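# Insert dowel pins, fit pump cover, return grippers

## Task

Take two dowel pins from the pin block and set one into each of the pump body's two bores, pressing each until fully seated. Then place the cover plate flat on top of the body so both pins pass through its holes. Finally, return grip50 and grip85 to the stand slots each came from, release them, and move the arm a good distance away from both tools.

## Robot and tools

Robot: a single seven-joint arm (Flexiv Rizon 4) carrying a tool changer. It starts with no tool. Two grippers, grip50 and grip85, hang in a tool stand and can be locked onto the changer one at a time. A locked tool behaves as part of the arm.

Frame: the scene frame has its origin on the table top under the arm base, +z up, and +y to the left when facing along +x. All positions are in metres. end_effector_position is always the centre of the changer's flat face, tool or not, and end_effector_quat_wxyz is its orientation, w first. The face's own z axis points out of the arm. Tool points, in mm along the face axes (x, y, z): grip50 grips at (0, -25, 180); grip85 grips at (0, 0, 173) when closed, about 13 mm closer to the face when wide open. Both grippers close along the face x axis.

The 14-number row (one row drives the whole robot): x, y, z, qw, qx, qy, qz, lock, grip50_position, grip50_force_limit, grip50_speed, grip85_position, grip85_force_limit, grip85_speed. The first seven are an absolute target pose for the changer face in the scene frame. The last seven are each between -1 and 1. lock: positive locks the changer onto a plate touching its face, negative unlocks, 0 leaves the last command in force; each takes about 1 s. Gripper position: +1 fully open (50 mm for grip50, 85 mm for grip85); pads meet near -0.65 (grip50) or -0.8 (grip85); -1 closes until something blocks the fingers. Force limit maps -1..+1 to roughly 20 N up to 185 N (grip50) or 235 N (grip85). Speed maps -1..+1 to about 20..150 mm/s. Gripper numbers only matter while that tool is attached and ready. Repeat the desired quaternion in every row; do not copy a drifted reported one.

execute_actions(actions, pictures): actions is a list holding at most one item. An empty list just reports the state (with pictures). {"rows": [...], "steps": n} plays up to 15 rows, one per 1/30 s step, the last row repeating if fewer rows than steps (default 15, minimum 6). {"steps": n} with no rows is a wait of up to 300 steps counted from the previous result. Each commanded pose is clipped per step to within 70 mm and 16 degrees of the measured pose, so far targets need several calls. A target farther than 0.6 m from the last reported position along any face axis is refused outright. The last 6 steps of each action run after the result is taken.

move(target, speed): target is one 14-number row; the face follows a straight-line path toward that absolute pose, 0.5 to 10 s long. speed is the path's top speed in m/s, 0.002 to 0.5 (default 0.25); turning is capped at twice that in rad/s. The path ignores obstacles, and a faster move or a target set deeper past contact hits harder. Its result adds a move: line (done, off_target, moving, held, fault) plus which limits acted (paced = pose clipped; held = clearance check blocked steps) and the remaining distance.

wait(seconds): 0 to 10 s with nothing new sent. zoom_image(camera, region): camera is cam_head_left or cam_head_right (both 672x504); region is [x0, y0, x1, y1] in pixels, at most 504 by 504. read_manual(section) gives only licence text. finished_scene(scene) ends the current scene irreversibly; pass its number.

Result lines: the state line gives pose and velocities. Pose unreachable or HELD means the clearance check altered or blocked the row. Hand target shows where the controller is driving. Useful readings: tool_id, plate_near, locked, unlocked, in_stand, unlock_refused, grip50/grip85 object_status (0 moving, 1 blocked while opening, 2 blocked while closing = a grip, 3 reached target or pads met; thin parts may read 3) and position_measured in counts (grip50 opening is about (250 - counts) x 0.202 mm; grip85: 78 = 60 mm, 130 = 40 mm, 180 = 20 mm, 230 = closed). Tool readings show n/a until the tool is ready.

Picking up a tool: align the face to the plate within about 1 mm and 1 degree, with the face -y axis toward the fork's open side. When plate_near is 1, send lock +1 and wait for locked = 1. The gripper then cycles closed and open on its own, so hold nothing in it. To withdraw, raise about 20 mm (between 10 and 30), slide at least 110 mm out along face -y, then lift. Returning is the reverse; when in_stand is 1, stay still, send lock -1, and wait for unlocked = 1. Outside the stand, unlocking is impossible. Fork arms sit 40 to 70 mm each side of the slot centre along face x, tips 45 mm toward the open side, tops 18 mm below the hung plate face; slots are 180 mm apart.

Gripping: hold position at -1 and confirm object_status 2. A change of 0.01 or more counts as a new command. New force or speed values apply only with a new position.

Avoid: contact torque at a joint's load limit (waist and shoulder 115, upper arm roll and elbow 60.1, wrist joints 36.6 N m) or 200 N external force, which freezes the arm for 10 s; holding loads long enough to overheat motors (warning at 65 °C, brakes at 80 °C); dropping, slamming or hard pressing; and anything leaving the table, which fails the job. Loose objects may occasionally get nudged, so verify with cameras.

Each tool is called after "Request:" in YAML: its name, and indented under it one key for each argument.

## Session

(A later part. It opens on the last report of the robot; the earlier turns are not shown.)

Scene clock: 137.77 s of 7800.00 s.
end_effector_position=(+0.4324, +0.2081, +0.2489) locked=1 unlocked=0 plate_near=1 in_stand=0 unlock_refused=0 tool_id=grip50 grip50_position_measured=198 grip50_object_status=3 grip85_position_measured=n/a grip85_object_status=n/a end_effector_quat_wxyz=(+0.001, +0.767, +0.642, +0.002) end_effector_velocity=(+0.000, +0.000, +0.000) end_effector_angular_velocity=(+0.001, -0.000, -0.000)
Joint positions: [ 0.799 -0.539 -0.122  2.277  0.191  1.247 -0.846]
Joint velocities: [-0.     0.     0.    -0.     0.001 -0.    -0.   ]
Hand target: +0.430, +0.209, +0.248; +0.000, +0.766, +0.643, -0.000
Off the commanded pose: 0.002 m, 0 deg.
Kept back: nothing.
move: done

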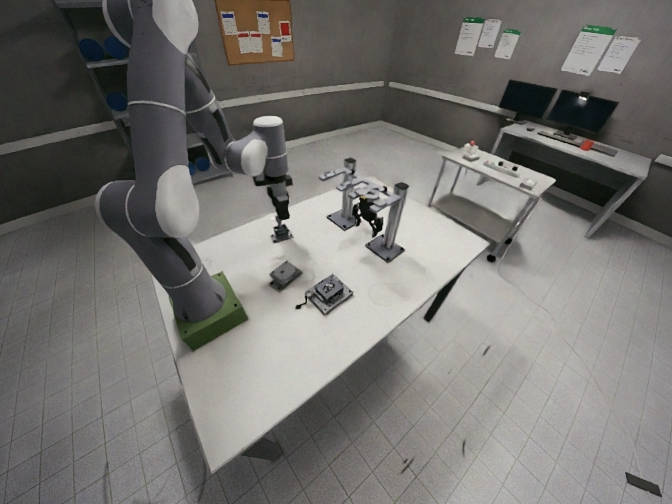

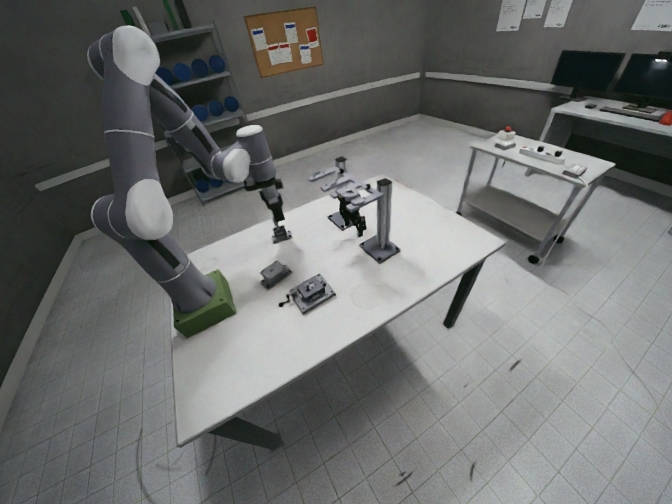

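Walls ≈.4374/.4338; centre .4356.

Request:
move:
  target: [0.4356,0.20765,0.248,0,0.766,0.6428,0,0,-0.3,1,1,1,0,0]
  speed: 0.01

Request:
move:
  target: [0.4356,0.20765,0.239,0,0.766,0.6428,0,0,-0.3,1,1,1,0,0]
  speed: 0.008

Scene clock: 138.70 s of 7800.00 s.
end_effector_position=(+0.4357, +0.2077, +0.2481) locked=1 unlocked=0 plate_near=1 in_stand=0 unlock_refused=0 tool_id=grip50 grip50_position_measured=198 grip50_object_status=3 grip85_position_measured=n/a grip85_object_status=n/a end_effector_quat_wxyz=(+0.000, +0.766, +0.643, +0.000) end_effector_velocity=(+0.000, +0.000, +0.000) end_effector_angular_velocity=(+0.000, -0.000, -0.001)
Joint positions: [ 0.791 -0.543 -0.12   2.267  0.191  1.237 -0.853]
Joint velocities: [-0.    -0.     0.    -0.    -0.     0.     0.001]
Hand target: +0.436, +0.208, +0.248; +0.000, +0.766, +0.643, +0.000
Off the commanded pose: 0.000 m, 0 deg.
Kept back: nothing.
move: done

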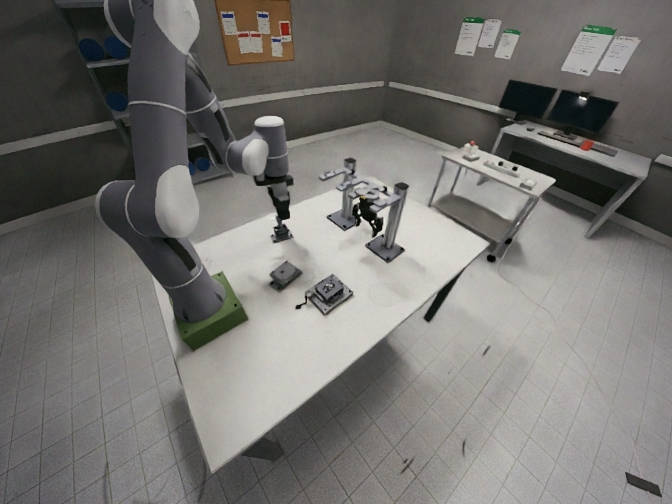

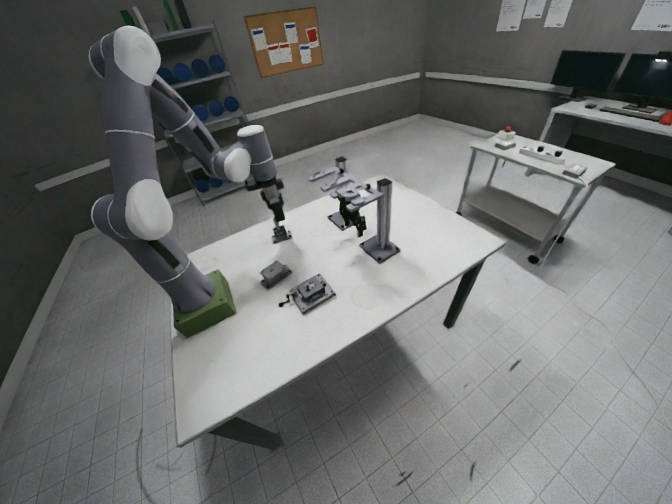

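Scene clock: 140.07 s of 7800.00 s.
end_effector_position=(+0.4356, +0.2077, +0.2390) locked=1 unlocked=0 plate_near=1 in_stand=0 unlock_refused=0 tool_id=grip50 grip50_position_measured=198 grip50_object_status=3 grip85_position_measured=n/a grip85_object_status=n/a end_effector_quat_wxyz=(+0.000, +0.766, +0.643, -0.000) end_effector_velocity=(-0.000, +0.000, -0.000) end_effector_angular_velocity=(-0.000, +0.000, +0.001)
Joint positions: [ 0.784 -0.57  -0.111  2.261  0.195  1.257 -0.856]
Joint velocities: [-0.    -0.     0.001 -0.    -0.    -0.    -0.001]
Hand target: +0.436, +0.208, +0.239; -0.000, +0.766, +0.643, +0.000
Off the commanded pose: 0.000 m, 0 deg.
Kept back: nothing.
move: done

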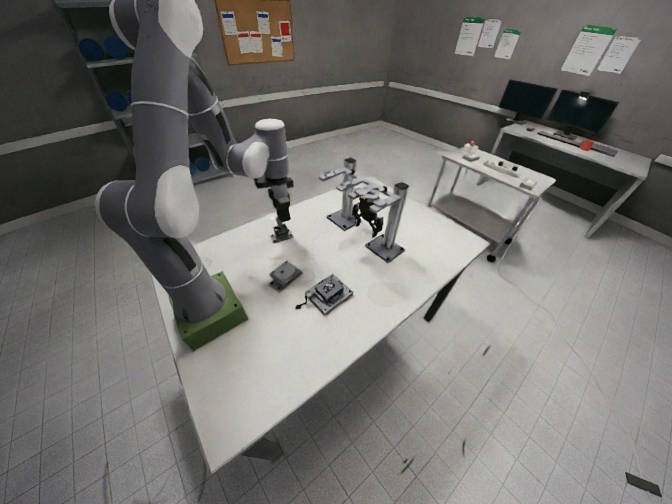

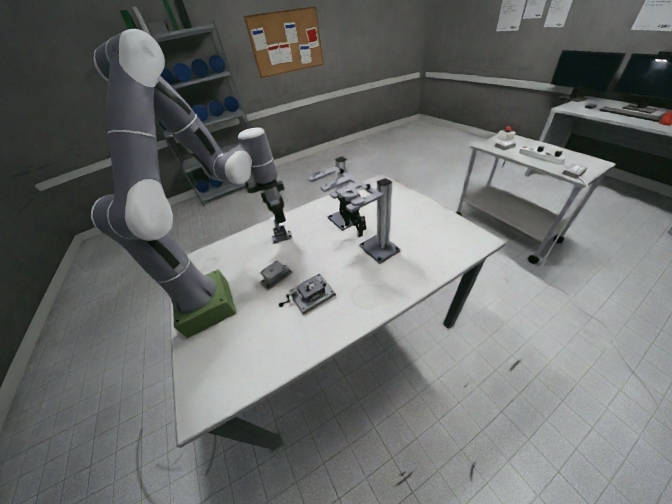

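Request:
move:
  target: [0.4356,0.20765,0.238,0,0.766,0.6428,0,0,-1,1,-0.5,1,0,0]
  speed: 0.008

Request:
move:
  target: [0.4356,0.20765,0.29,0,0.766,0.6428,0,0,-1,1,-0.5,1,0,0]
  speed: 0.05

Request:
move:
  target: [0.4416,-0.1688,0.28,0,0.6871,0.7266,0,0,-1,1,-0.5,1,0,0]
  speed: 0.25

Request:
move:
  target: [0.4416,-0.1688,0.259,0,0.6871,0.7266,0,0,-1,1,-0.5,1,0,0]
  speed: 0.02

Request:
move:
  target: [0.4416,-0.1688,0.2555,0,0.6871,0.7266,0,0,-1,1,-0.5,1,0,0]
  speed: 0.004

Scene clock: 141.17 s of 7800.00 s.
end_effector_position=(+0.4357, +0.2077, +0.2387) locked=1 unlocked=0 plate_near=1 in_stand=0 unlock_refused=0 tool_id=grip50 grip50_position_measured=250 grip50_object_status=3 grip85_position_measured=n/a grip85_object_status=n/a end_effector_quat_wxyz=(-0.000, +0.766, +0.643, +0.000) end_effector_velocity=(-0.000, +0.000, -0.000) end_effector_angular_velocity=(+0.000, +0.000, +0.001)
Joint positions: [ 0.782 -0.571 -0.11   2.261  0.195  1.259 -0.857]
Joint velocities: [ 0.    -0.     0.    -0.     0.    -0.    -0.001]
Hand target: +0.436, +0.208, +0.238; -0.000, +0.766, +0.643, -0.000
Off the commanded pose: 0.001 m, 0 deg.
Kept back: nothing.
move: done

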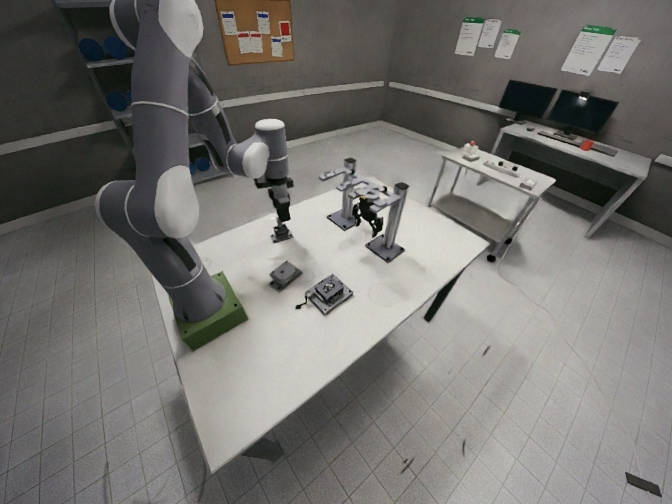

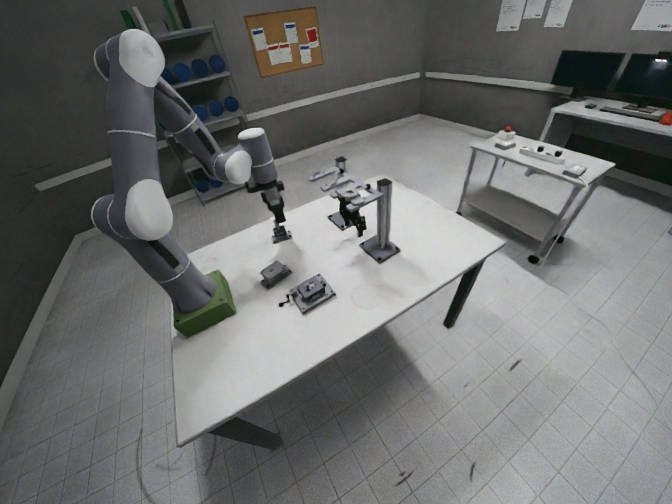

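Scene clock: 142.47 s of 7800.00 s.
end_effector_position=(+0.4356, +0.2076, +0.2901) locked=1 unlocked=0 plate_near=1 in_stand=0 unlock_refused=0 tool_id=grip50 grip50_position_measured=250 grip50_object_status=3 grip85_position_measured=n/a grip85_object_status=n/a end_effector_quat_wxyz=(+0.000, +0.766, +0.643, +0.000) end_effector_velocity=(+0.000, -0.000, -0.000) end_effector_angular_velocity=(+0.000, +0.000, +0.001)
Joint positions: [ 0.812 -0.419 -0.153  2.287  0.147  1.134 -0.823]
Joint velocities: [-0.    -0.    -0.    -0.     0.     0.    -0.002]
Hand target: +0.436, +0.208, +0.290; +0.000, +0.766, +0.643, +0.000
Off the commanded pose: 0.000 m, 0 deg.
Kept back: nothing.
move: done

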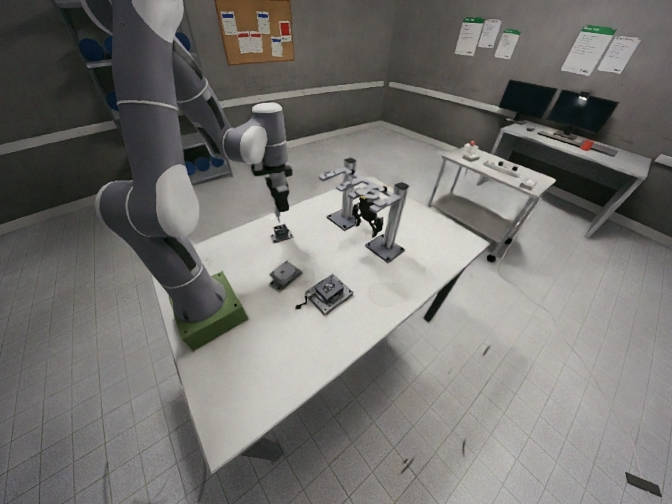

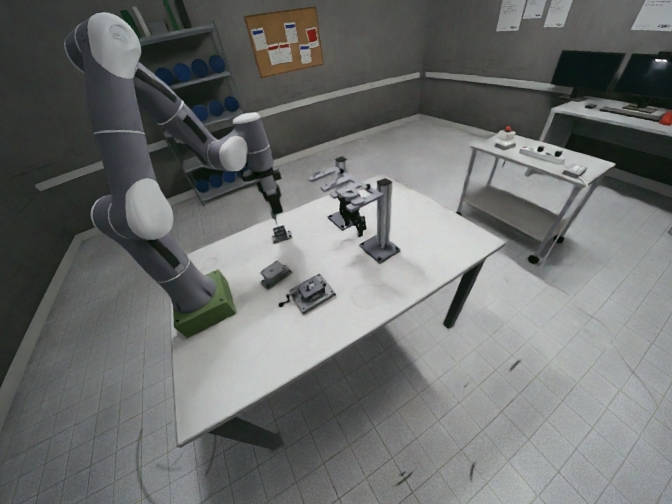

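Scene clock: 144.37 s of 7800.00 s.
end_effector_position=(+0.4420, -0.1689, +0.2799) locked=1 unlocked=0 plate_near=1 in_stand=0 unlock_refused=0 tool_id=grip50 grip50_position_measured=250 grip50_object_status=3 grip85_position_measured=n/a grip85_object_status=n/a end_effector_quat_wxyz=(+0.002, +0.687, +0.727, +0.000) end_effector_velocity=(+0.000, +0.000, -0.000) end_effector_angular_velocity=(-0.000, +0.000, +0.001)
Joint positions: [ 0.047 -0.443 -0.186  2.303  0.21   1.167 -1.907]
Joint velocities: [ 0.001 -0.    -0.     0.    -0.001 -0.     0.001]
Hand target: +0.442, -0.169, +0.280; +0.001, +0.687, +0.727, +0.000
Off the commanded pose: 0.000 m, 0 deg.
Kept back: nothing.
move: done

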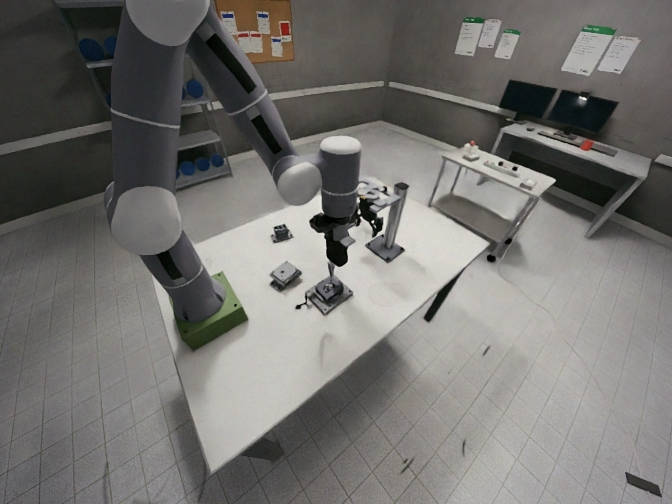

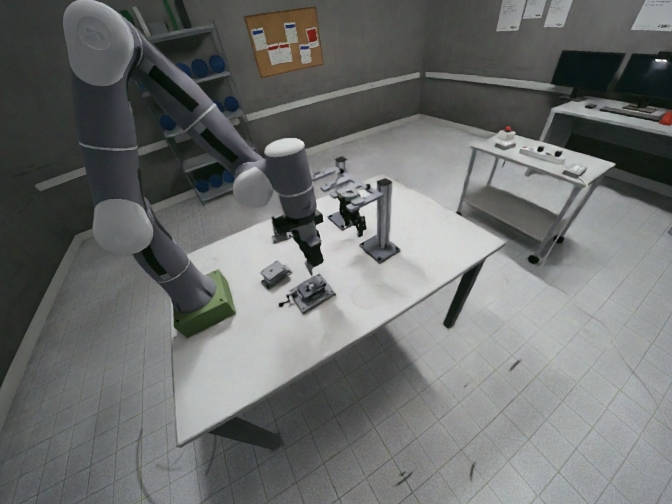

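Scene clock: 145.63 s of 7800.00 s.
end_effector_position=(+0.4416, -0.1688, +0.2589) locked=1 unlocked=0 plate_near=1 in_stand=0 unlock_refused=0 tool_id=grip50 grip50_position_measured=250 grip50_object_status=3 grip85_position_measured=n/a grip85_object_status=n/a end_effector_quat_wxyz=(-0.000, +0.687, +0.727, -0.000) end_effector_velocity=(-0.000, -0.000, +0.000) end_effector_angular_velocity=(+0.000, +0.000, -0.000)
Joint positions: [ 0.028 -0.505 -0.161  2.29   0.236  1.214 -1.925]
Joint velocities: [-0.  0. -0.  0.  0. -0. -0.]
Hand target: +0.442, -0.169, +0.259; -0.000, +0.687, +0.727, -0.000
Off the commanded pose: 0.000 m, 0 deg.
Kept back: nothing.
move: done

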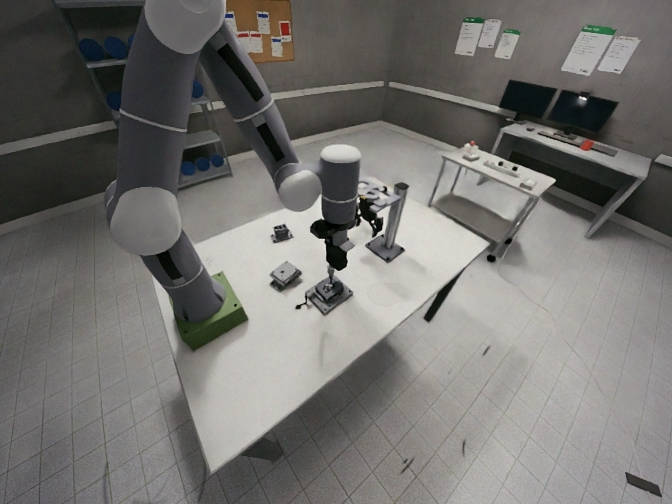

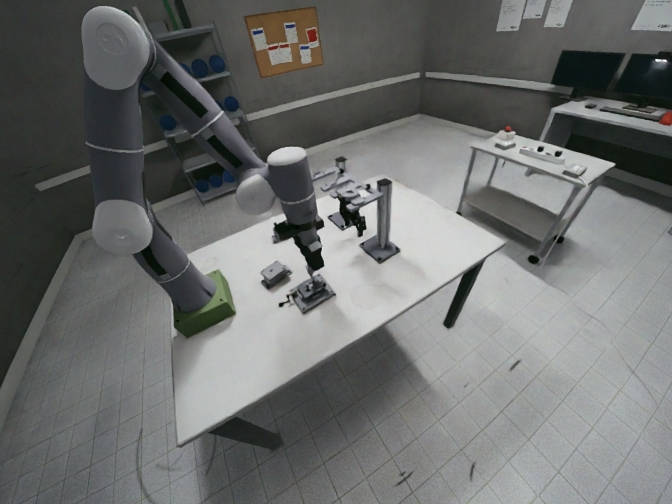

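Scene clock: 146.70 s of 7800.00 s.
end_effector_position=(+0.4417, -0.1690, +0.2557) locked=1 unlocked=0 plate_near=1 in_stand=0 unlock_refused=0 tool_id=grip50 grip50_position_measured=250 grip50_object_status=3 grip85_position_measured=n/a grip85_object_status=n/a end_effector_quat_wxyz=(+0.000, +0.687, +0.726, -0.000) end_effector_velocity=(-0.000, -0.000, +0.000) end_effector_angular_velocity=(-0.000, -0.000, +0.001)
Joint positions: [ 0.024 -0.516 -0.156  2.288  0.238  1.223 -1.927]
Joint velocities: [-0.     0.     0.     0.    -0.     0.    -0.001]
Hand target: +0.442, -0.169, +0.256; +0.000, +0.687, +0.727, -0.000
Off the commanded pose: 0.000 m, 0 deg.
Kept back: nothing.
move: done

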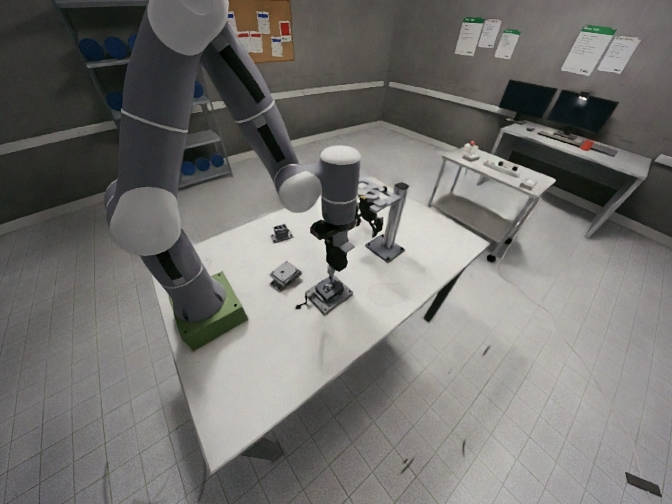

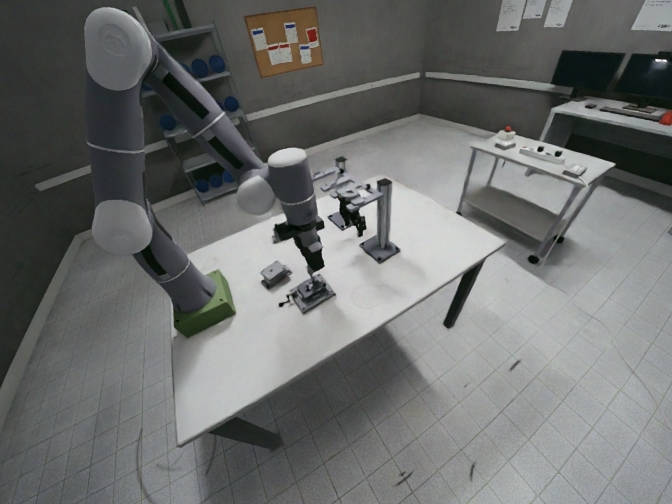

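Request:
move:
  target: [0.4416,-0.1691,0.254,0,0.6871,0.7266,0,0,-1,1,-0.5,1,0,0]
  speed: 0.003

Scene clock: 148.23 s of 7800.00 s.
end_effector_position=(+0.4416, -0.1691, +0.2541) locked=1 unlocked=0 plate_near=1 in_stand=0 unlock_refused=0 tool_id=grip50 grip50_position_measured=250 grip50_object_status=3 grip85_position_measured=n/a grip85_object_status=n/a end_effector_quat_wxyz=(+0.000, +0.687, +0.727, -0.000) end_effector_velocity=(-0.000, -0.000, +0.000) end_effector_angular_velocity=(-0.000, +0.000, +0.001)
Joint positions: [ 0.021 -0.52  -0.153  2.287  0.239  1.226 -1.928]
Joint velocities: [-0.     0.     0.     0.    -0.001  0.    -0.001]
Hand target: +0.442, -0.169, +0.254; +0.000, +0.687, +0.727, -0.000
Off the commanded pose: 0.000 m, 0 deg.
Kept back: nothing.
move: done

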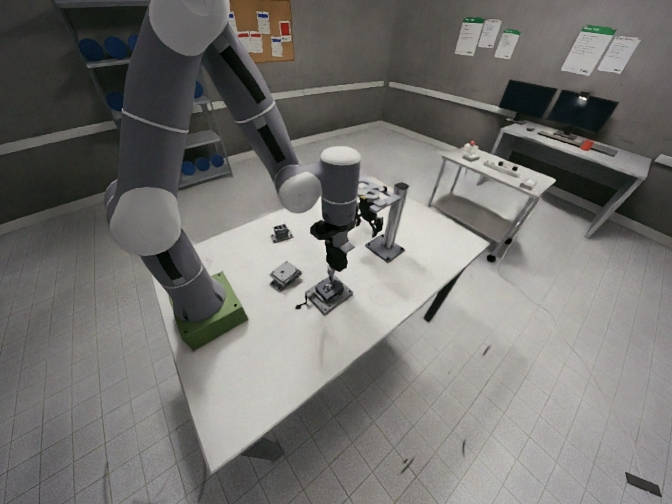

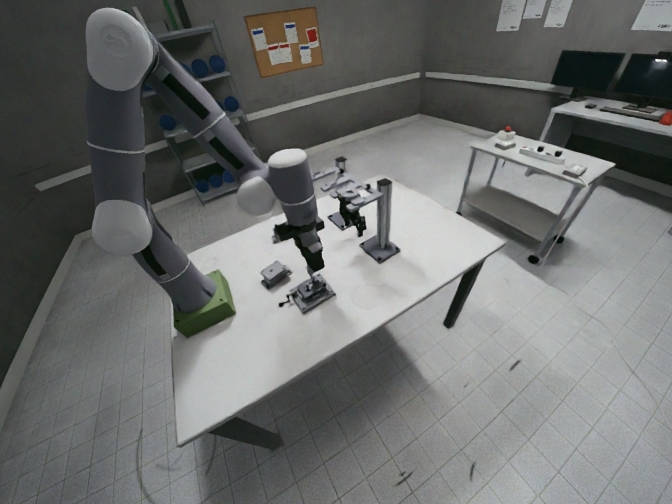

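Request:
move:
  target: [0.4416,-0.1691,0.252,0,0.6871,0.7266,0,0,-1,1,-0.5,1,0,0]
  speed: 0.003

Request:
move:
  target: [0.4416,-0.1691,0.250,0,0.6871,0.7266,0,0,-1,1,-0.5,1,0,0]
  speed: 0.003

Request:
move:
  target: [0.4416,-0.1691,0.250,0,0.6871,0.7266,0,0,-0.3,1,-0.5,1,0,0]

Request:
move:
  target: [0.4416,-0.1691,0.30,0,0.6871,0.7266,0,0,-0.3,1,-0.5,1,0,0]
  speed: 0.03

Request:
zoom_image:
  camera: "cam_head_left"
  region: [290,250,370,320]

Scene clock: 149.43 s of 7800.00 s.
end_effector_position=(+0.4416, -0.1691, +0.2521) locked=1 unlocked=0 plate_near=1 in_stand=0 unlock_refused=0 tool_id=grip50 grip50_position_measured=250 grip50_object_status=3 grip85_position_measured=n/a grip85_object_status=n/a end_effector_quat_wxyz=(+0.000, +0.687, +0.727, -0.000) end_effector_velocity=(+0.000, -0.000, +0.000) end_effector_angular_velocity=(-0.000, -0.000, -0.001)
Joint positions: [ 0.018 -0.526 -0.149  2.286  0.239  1.231 -1.929]
Joint velocities: [-0.     0.     0.     0.    -0.     0.     0.001]
Hand target: +0.442, -0.169, +0.252; +0.000, +0.687, +0.727, -0.000
Off the commanded pose: 0.000 m, 0 deg.
Kept back: nothing.
move: done

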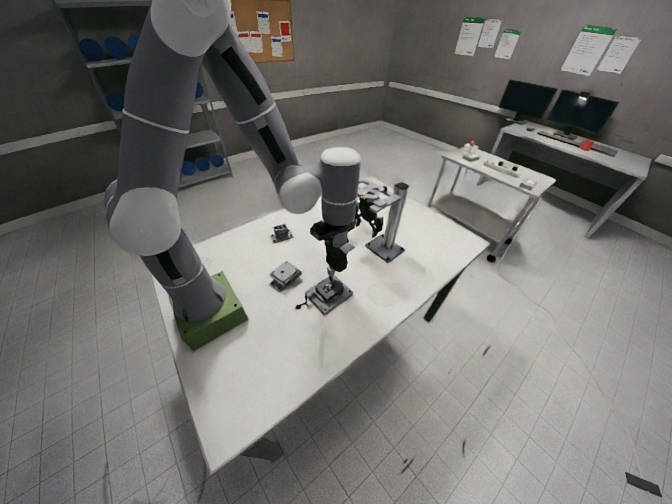

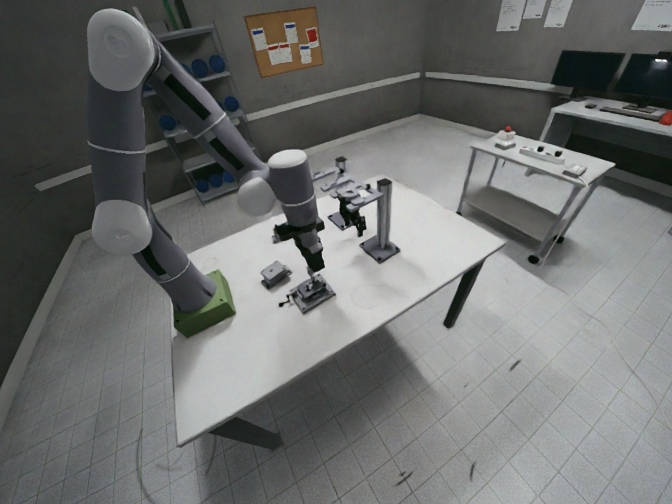

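Scene clock: 150.37 s of 7800.00 s.
end_effector_position=(+0.4416, -0.1691, +0.2501) locked=1 unlocked=0 plate_near=1 in_stand=0 unlock_refused=0 tool_id=grip50 grip50_position_measured=250 grip50_object_status=3 grip85_position_measured=n/a grip85_object_status=n/a end_effector_quat_wxyz=(+0.000, +0.687, +0.727, -0.000) end_effector_velocity=(-0.000, -0.000, -0.000) end_effector_angular_velocity=(-0.000, +0.000, -0.001)
Joint positions: [ 0.015 -0.532 -0.146  2.284  0.24   1.236 -1.929]
Joint velocities: [-0. -0. -0. -0. -0.  0.  0.]
Hand target: +0.442, -0.169, +0.250; +0.000, +0.687, +0.727, -0.000
Off the commanded pose: 0.000 m, 0 deg.
Kept back: nothing.
move: done

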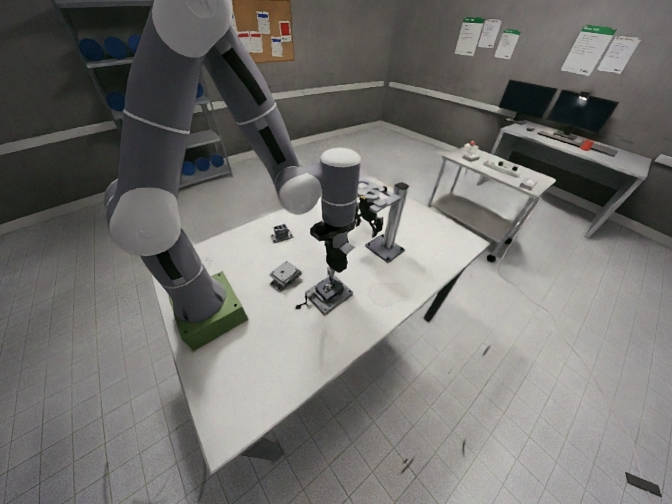

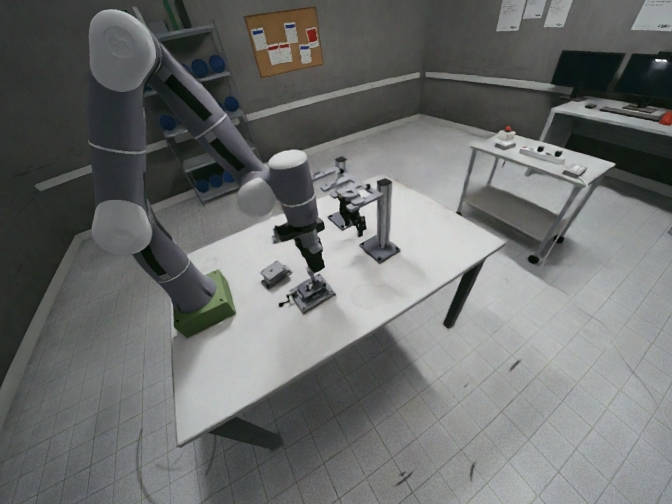

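Scene clock: 151.07 s of 7800.00 s.
end_effector_position=(+0.4417, -0.1691, +0.2501) locked=1 unlocked=0 plate_near=1 in_stand=0 unlock_refused=0 tool_id=grip50 grip50_position_measured=198 grip50_object_status=3 grip85_position_measured=n/a grip85_object_status=n/a end_effector_quat_wxyz=(+0.000, +0.687, +0.727, +0.000) end_effector_velocity=(-0.000, -0.000, -0.000) end_effector_angular_velocity=(-0.000, +0.000, -0.001)
Joint positions: [ 0.015 -0.532 -0.146  2.284  0.24   1.236 -1.929]
Joint velocities: [-0. -0. -0.  0.  0.  0.  0.]
Hand target: +0.442, -0.169, +0.250; -0.000, +0.687, +0.727, -0.000
Off the commanded pose: 0.000 m, 0 deg.
Kept back: nothing.
move: done

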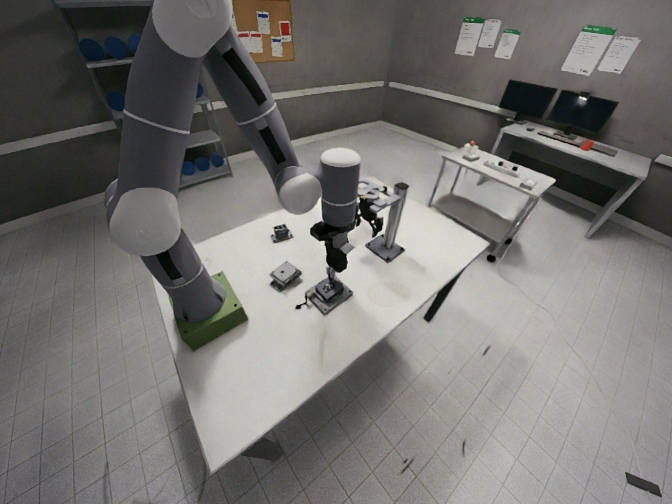

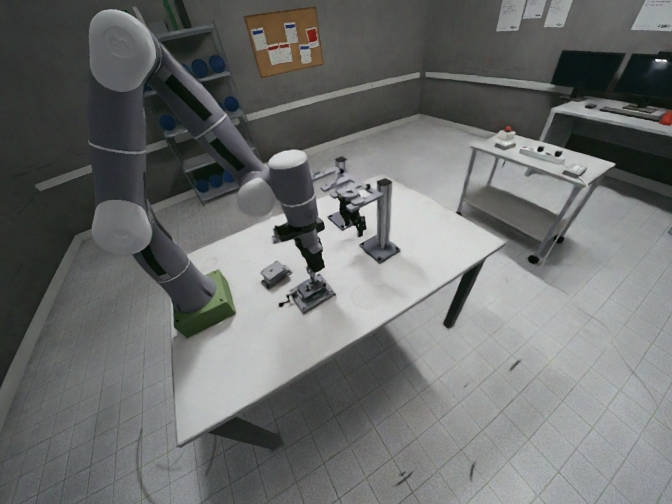

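Scene clock: 152.97 s of 7800.00 s.
end_effector_position=(+0.4416, -0.1691, +0.3001) locked=1 unlocked=0 plate_near=1 in_stand=0 unlock_refused=0 tool_id=grip50 grip50_position_measured=198 grip50_object_status=3 grip85_position_measured=n/a grip85_object_status=n/a end_effector_quat_wxyz=(+0.000, +0.687, +0.727, +0.000) end_effector_velocity=(+0.000, +0.000, -0.000) end_effector_angular_velocity=(-0.000, +0.000, +0.001)
Joint positions: [ 0.052 -0.381 -0.2    2.312  0.178  1.113 -1.885]
Joint velocities: [ 0. -0.  0. -0. -0.  0. -0.]
Hand target: +0.442, -0.169, +0.300; +0.000, +0.687, +0.727, -0.000
Off the commanded pose: 0.000 m, 0 deg.
Kept back: nothing.
move: done

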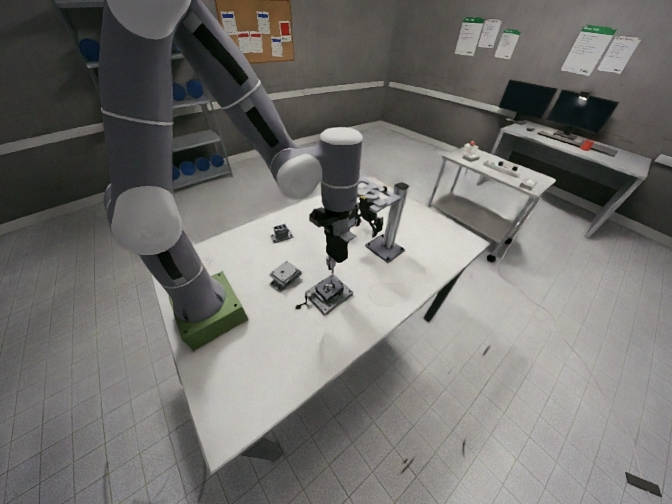

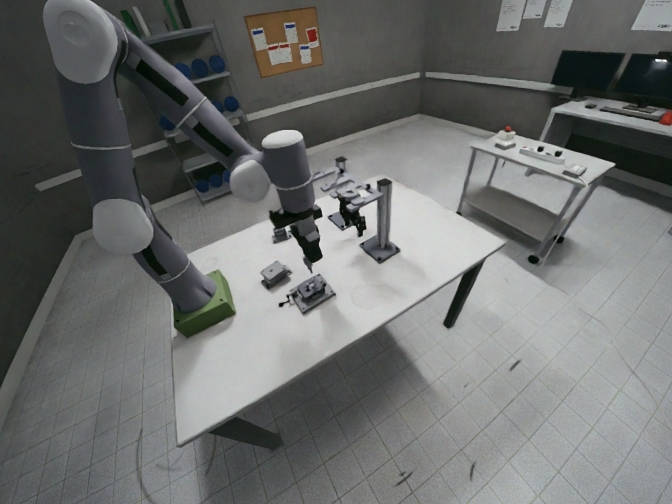

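Region (290, 250, 370, 320) of cam_head_left's 672x504 image, scaled by 6.300, with more detail than that image has; it fills the top 441 rows of this view, and the rest is white.

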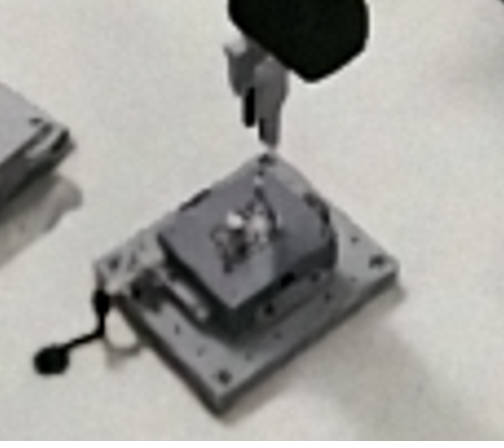

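Request:
move:
  target: [0.4416,-0.1671,0.266,0,0.6871,0.7266,0,0,-1,1,0,1,0,0]
  speed: 0.03

Request:
move:
  target: [0.4416,-0.1671,0.260,0,0.6871,0.7266,0,0,-1,1,0,1,0,0]
  speed: 0.003

Scene clock: 154.57 s of 7800.00 s.
end_effector_position=(+0.4416, -0.1671, +0.2659) locked=1 unlocked=0 plate_near=1 in_stand=0 unlock_refused=0 tool_id=grip50 grip50_position_measured=259 grip50_object_status=3 grip85_position_measured=n/a grip85_object_status=n/a end_effector_quat_wxyz=(-0.000, +0.687, +0.727, -0.000) end_effector_velocity=(-0.000, -0.000, +0.000) end_effector_angular_velocity=(+0.000, +0.000, +0.000)
Joint positions: [ 0.033 -0.483 -0.164  2.297  0.222  1.199 -1.911]
Joint velocities: [ 0.  0. -0.  0. -0. -0. -0.]
Hand target: +0.442, -0.167, +0.266; -0.000, +0.687, +0.727, +0.000
Off the commanded pose: 0.000 m, 0 deg.
Kept back: nothing.
move: done

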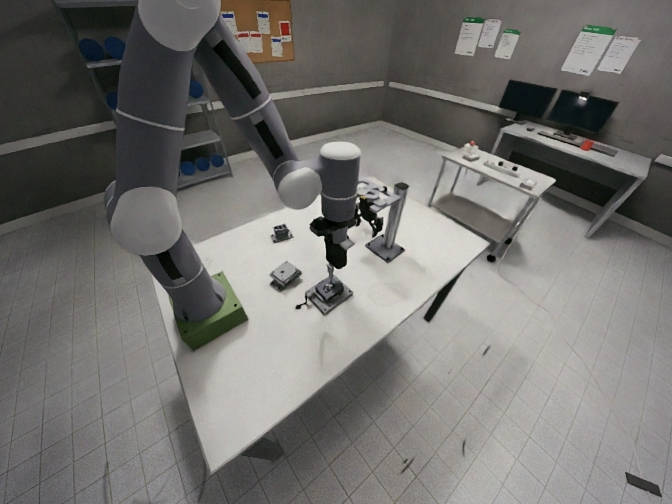

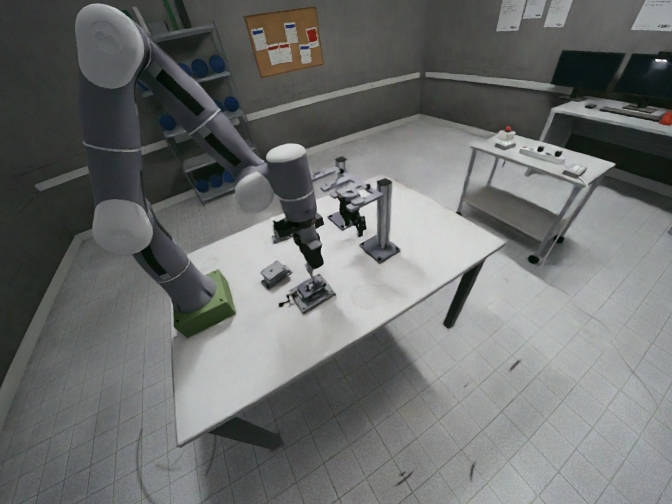

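Scene clock: 156.73 s of 7800.00 s.
end_effector_position=(+0.4416, -0.1671, +0.2600) locked=1 unlocked=0 plate_near=1 in_stand=0 unlock_refused=0 tool_id=grip50 grip50_position_measured=259 grip50_object_status=3 grip85_position_measured=n/a grip85_object_status=n/a end_effector_quat_wxyz=(-0.000, +0.687, +0.727, -0.000) end_effector_velocity=(-0.000, +0.000, -0.000) end_effector_angular_velocity=(+0.000, +0.000, +0.001)
Joint positions: [ 0.025 -0.501 -0.154  2.294  0.226  1.214 -1.914]
Joint velocities: [-0.     0.     0.001  0.    -0.    -0.    -0.   ]
Hand target: +0.442, -0.167, +0.260; +0.000, +0.687, +0.727, -0.000
Off the commanded pose: 0.000 m, 0 deg.
Kept back: nothing.
move: done

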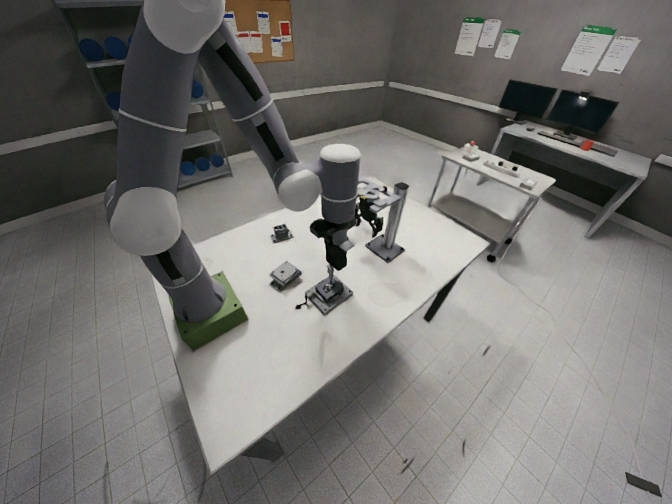

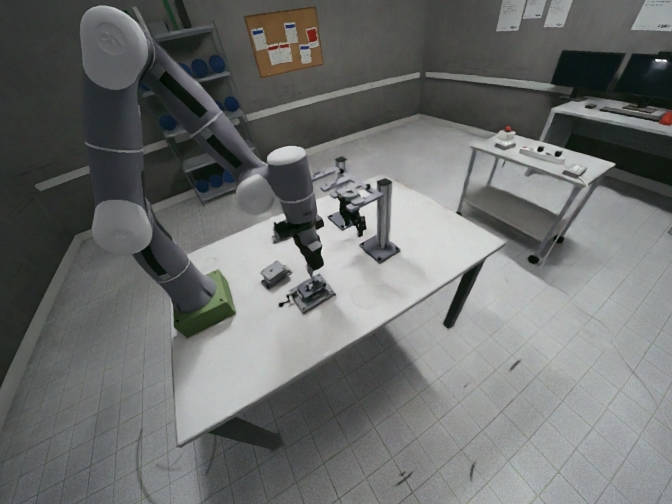

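Request:
move:
  target: [0.4416,-0.1671,0.2565,0,0.6871,0.7266,0,0,-1,1,0,1,0,0]
  speed: 0.003

Scene clock: 158.37 s of 7800.00 s.
end_effector_position=(+0.4416, -0.1671, +0.2565) locked=1 unlocked=0 plate_near=1 in_stand=0 unlock_refused=0 tool_id=grip50 grip50_position_measured=259 grip50_object_status=3 grip85_position_measured=n/a grip85_object_status=n/a end_effector_quat_wxyz=(-0.000, +0.687, +0.727, -0.000) end_effector_velocity=(-0.000, +0.000, -0.000) end_effector_angular_velocity=(+0.000, +0.000, -0.000)
Joint positions: [ 0.02  -0.511 -0.149  2.292  0.227  1.223 -1.915]
Joint velocities: [-0.    -0.     0.     0.    -0.    -0.     0.001]
Hand target: +0.442, -0.167, +0.257; +0.000, +0.687, +0.727, -0.000
Off the commanded pose: 0.000 m, 0 deg.
Kept back: nothing.
move: done

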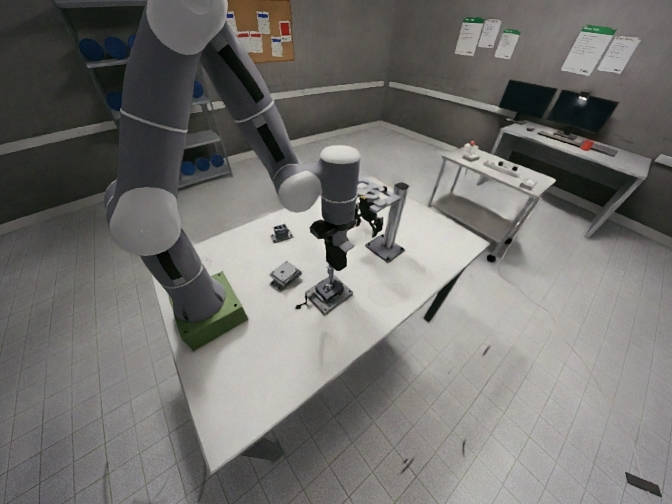

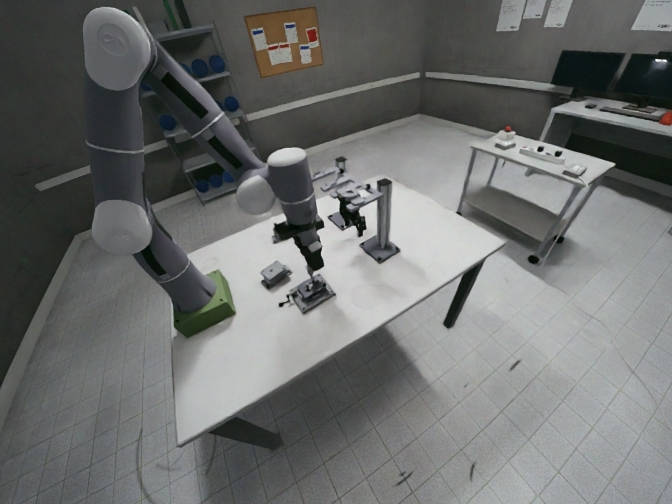

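Request:
move:
  target: [0.4416,-0.1671,0.254,0,0.6871,0.7266,0,0,-1,1,0,1,0,0]
  speed: 0.003

Scene clock: 159.67 s of 7800.00 s.
end_effector_position=(+0.4430, -0.1675, +0.2560) locked=1 unlocked=0 plate_near=1 in_stand=0 unlock_refused=0 tool_id=grip50 grip50_position_measured=259 grip50_object_status=3 grip85_position_measured=n/a grip85_object_status=n/a end_effector_quat_wxyz=(+0.002, +0.687, +0.726, +0.002) end_effector_velocity=(-0.000, +0.000, -0.000) end_effector_angular_velocity=(+0.000, +0.000, -0.000)
Joint positions: [ 0.016 -0.516 -0.145  2.289  0.227  1.231 -1.915]
Joint velocities: [-0.001  0.     0.001  0.    -0.001  0.     0.001]
Hand target: +0.442, -0.167, +0.254; +0.000, +0.687, +0.727, -0.000
Off the commanded pose: 0.002 m, 0 deg.
Kept back: nothing.
move: done

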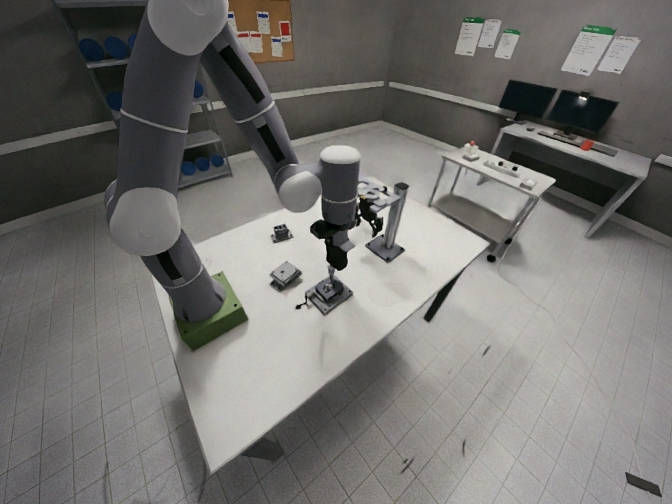

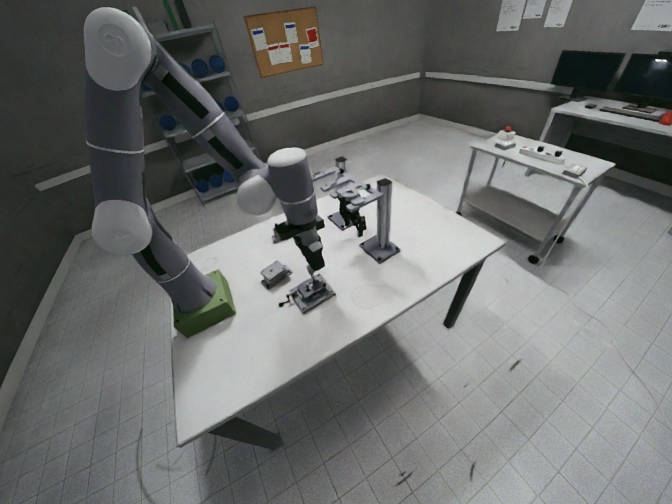

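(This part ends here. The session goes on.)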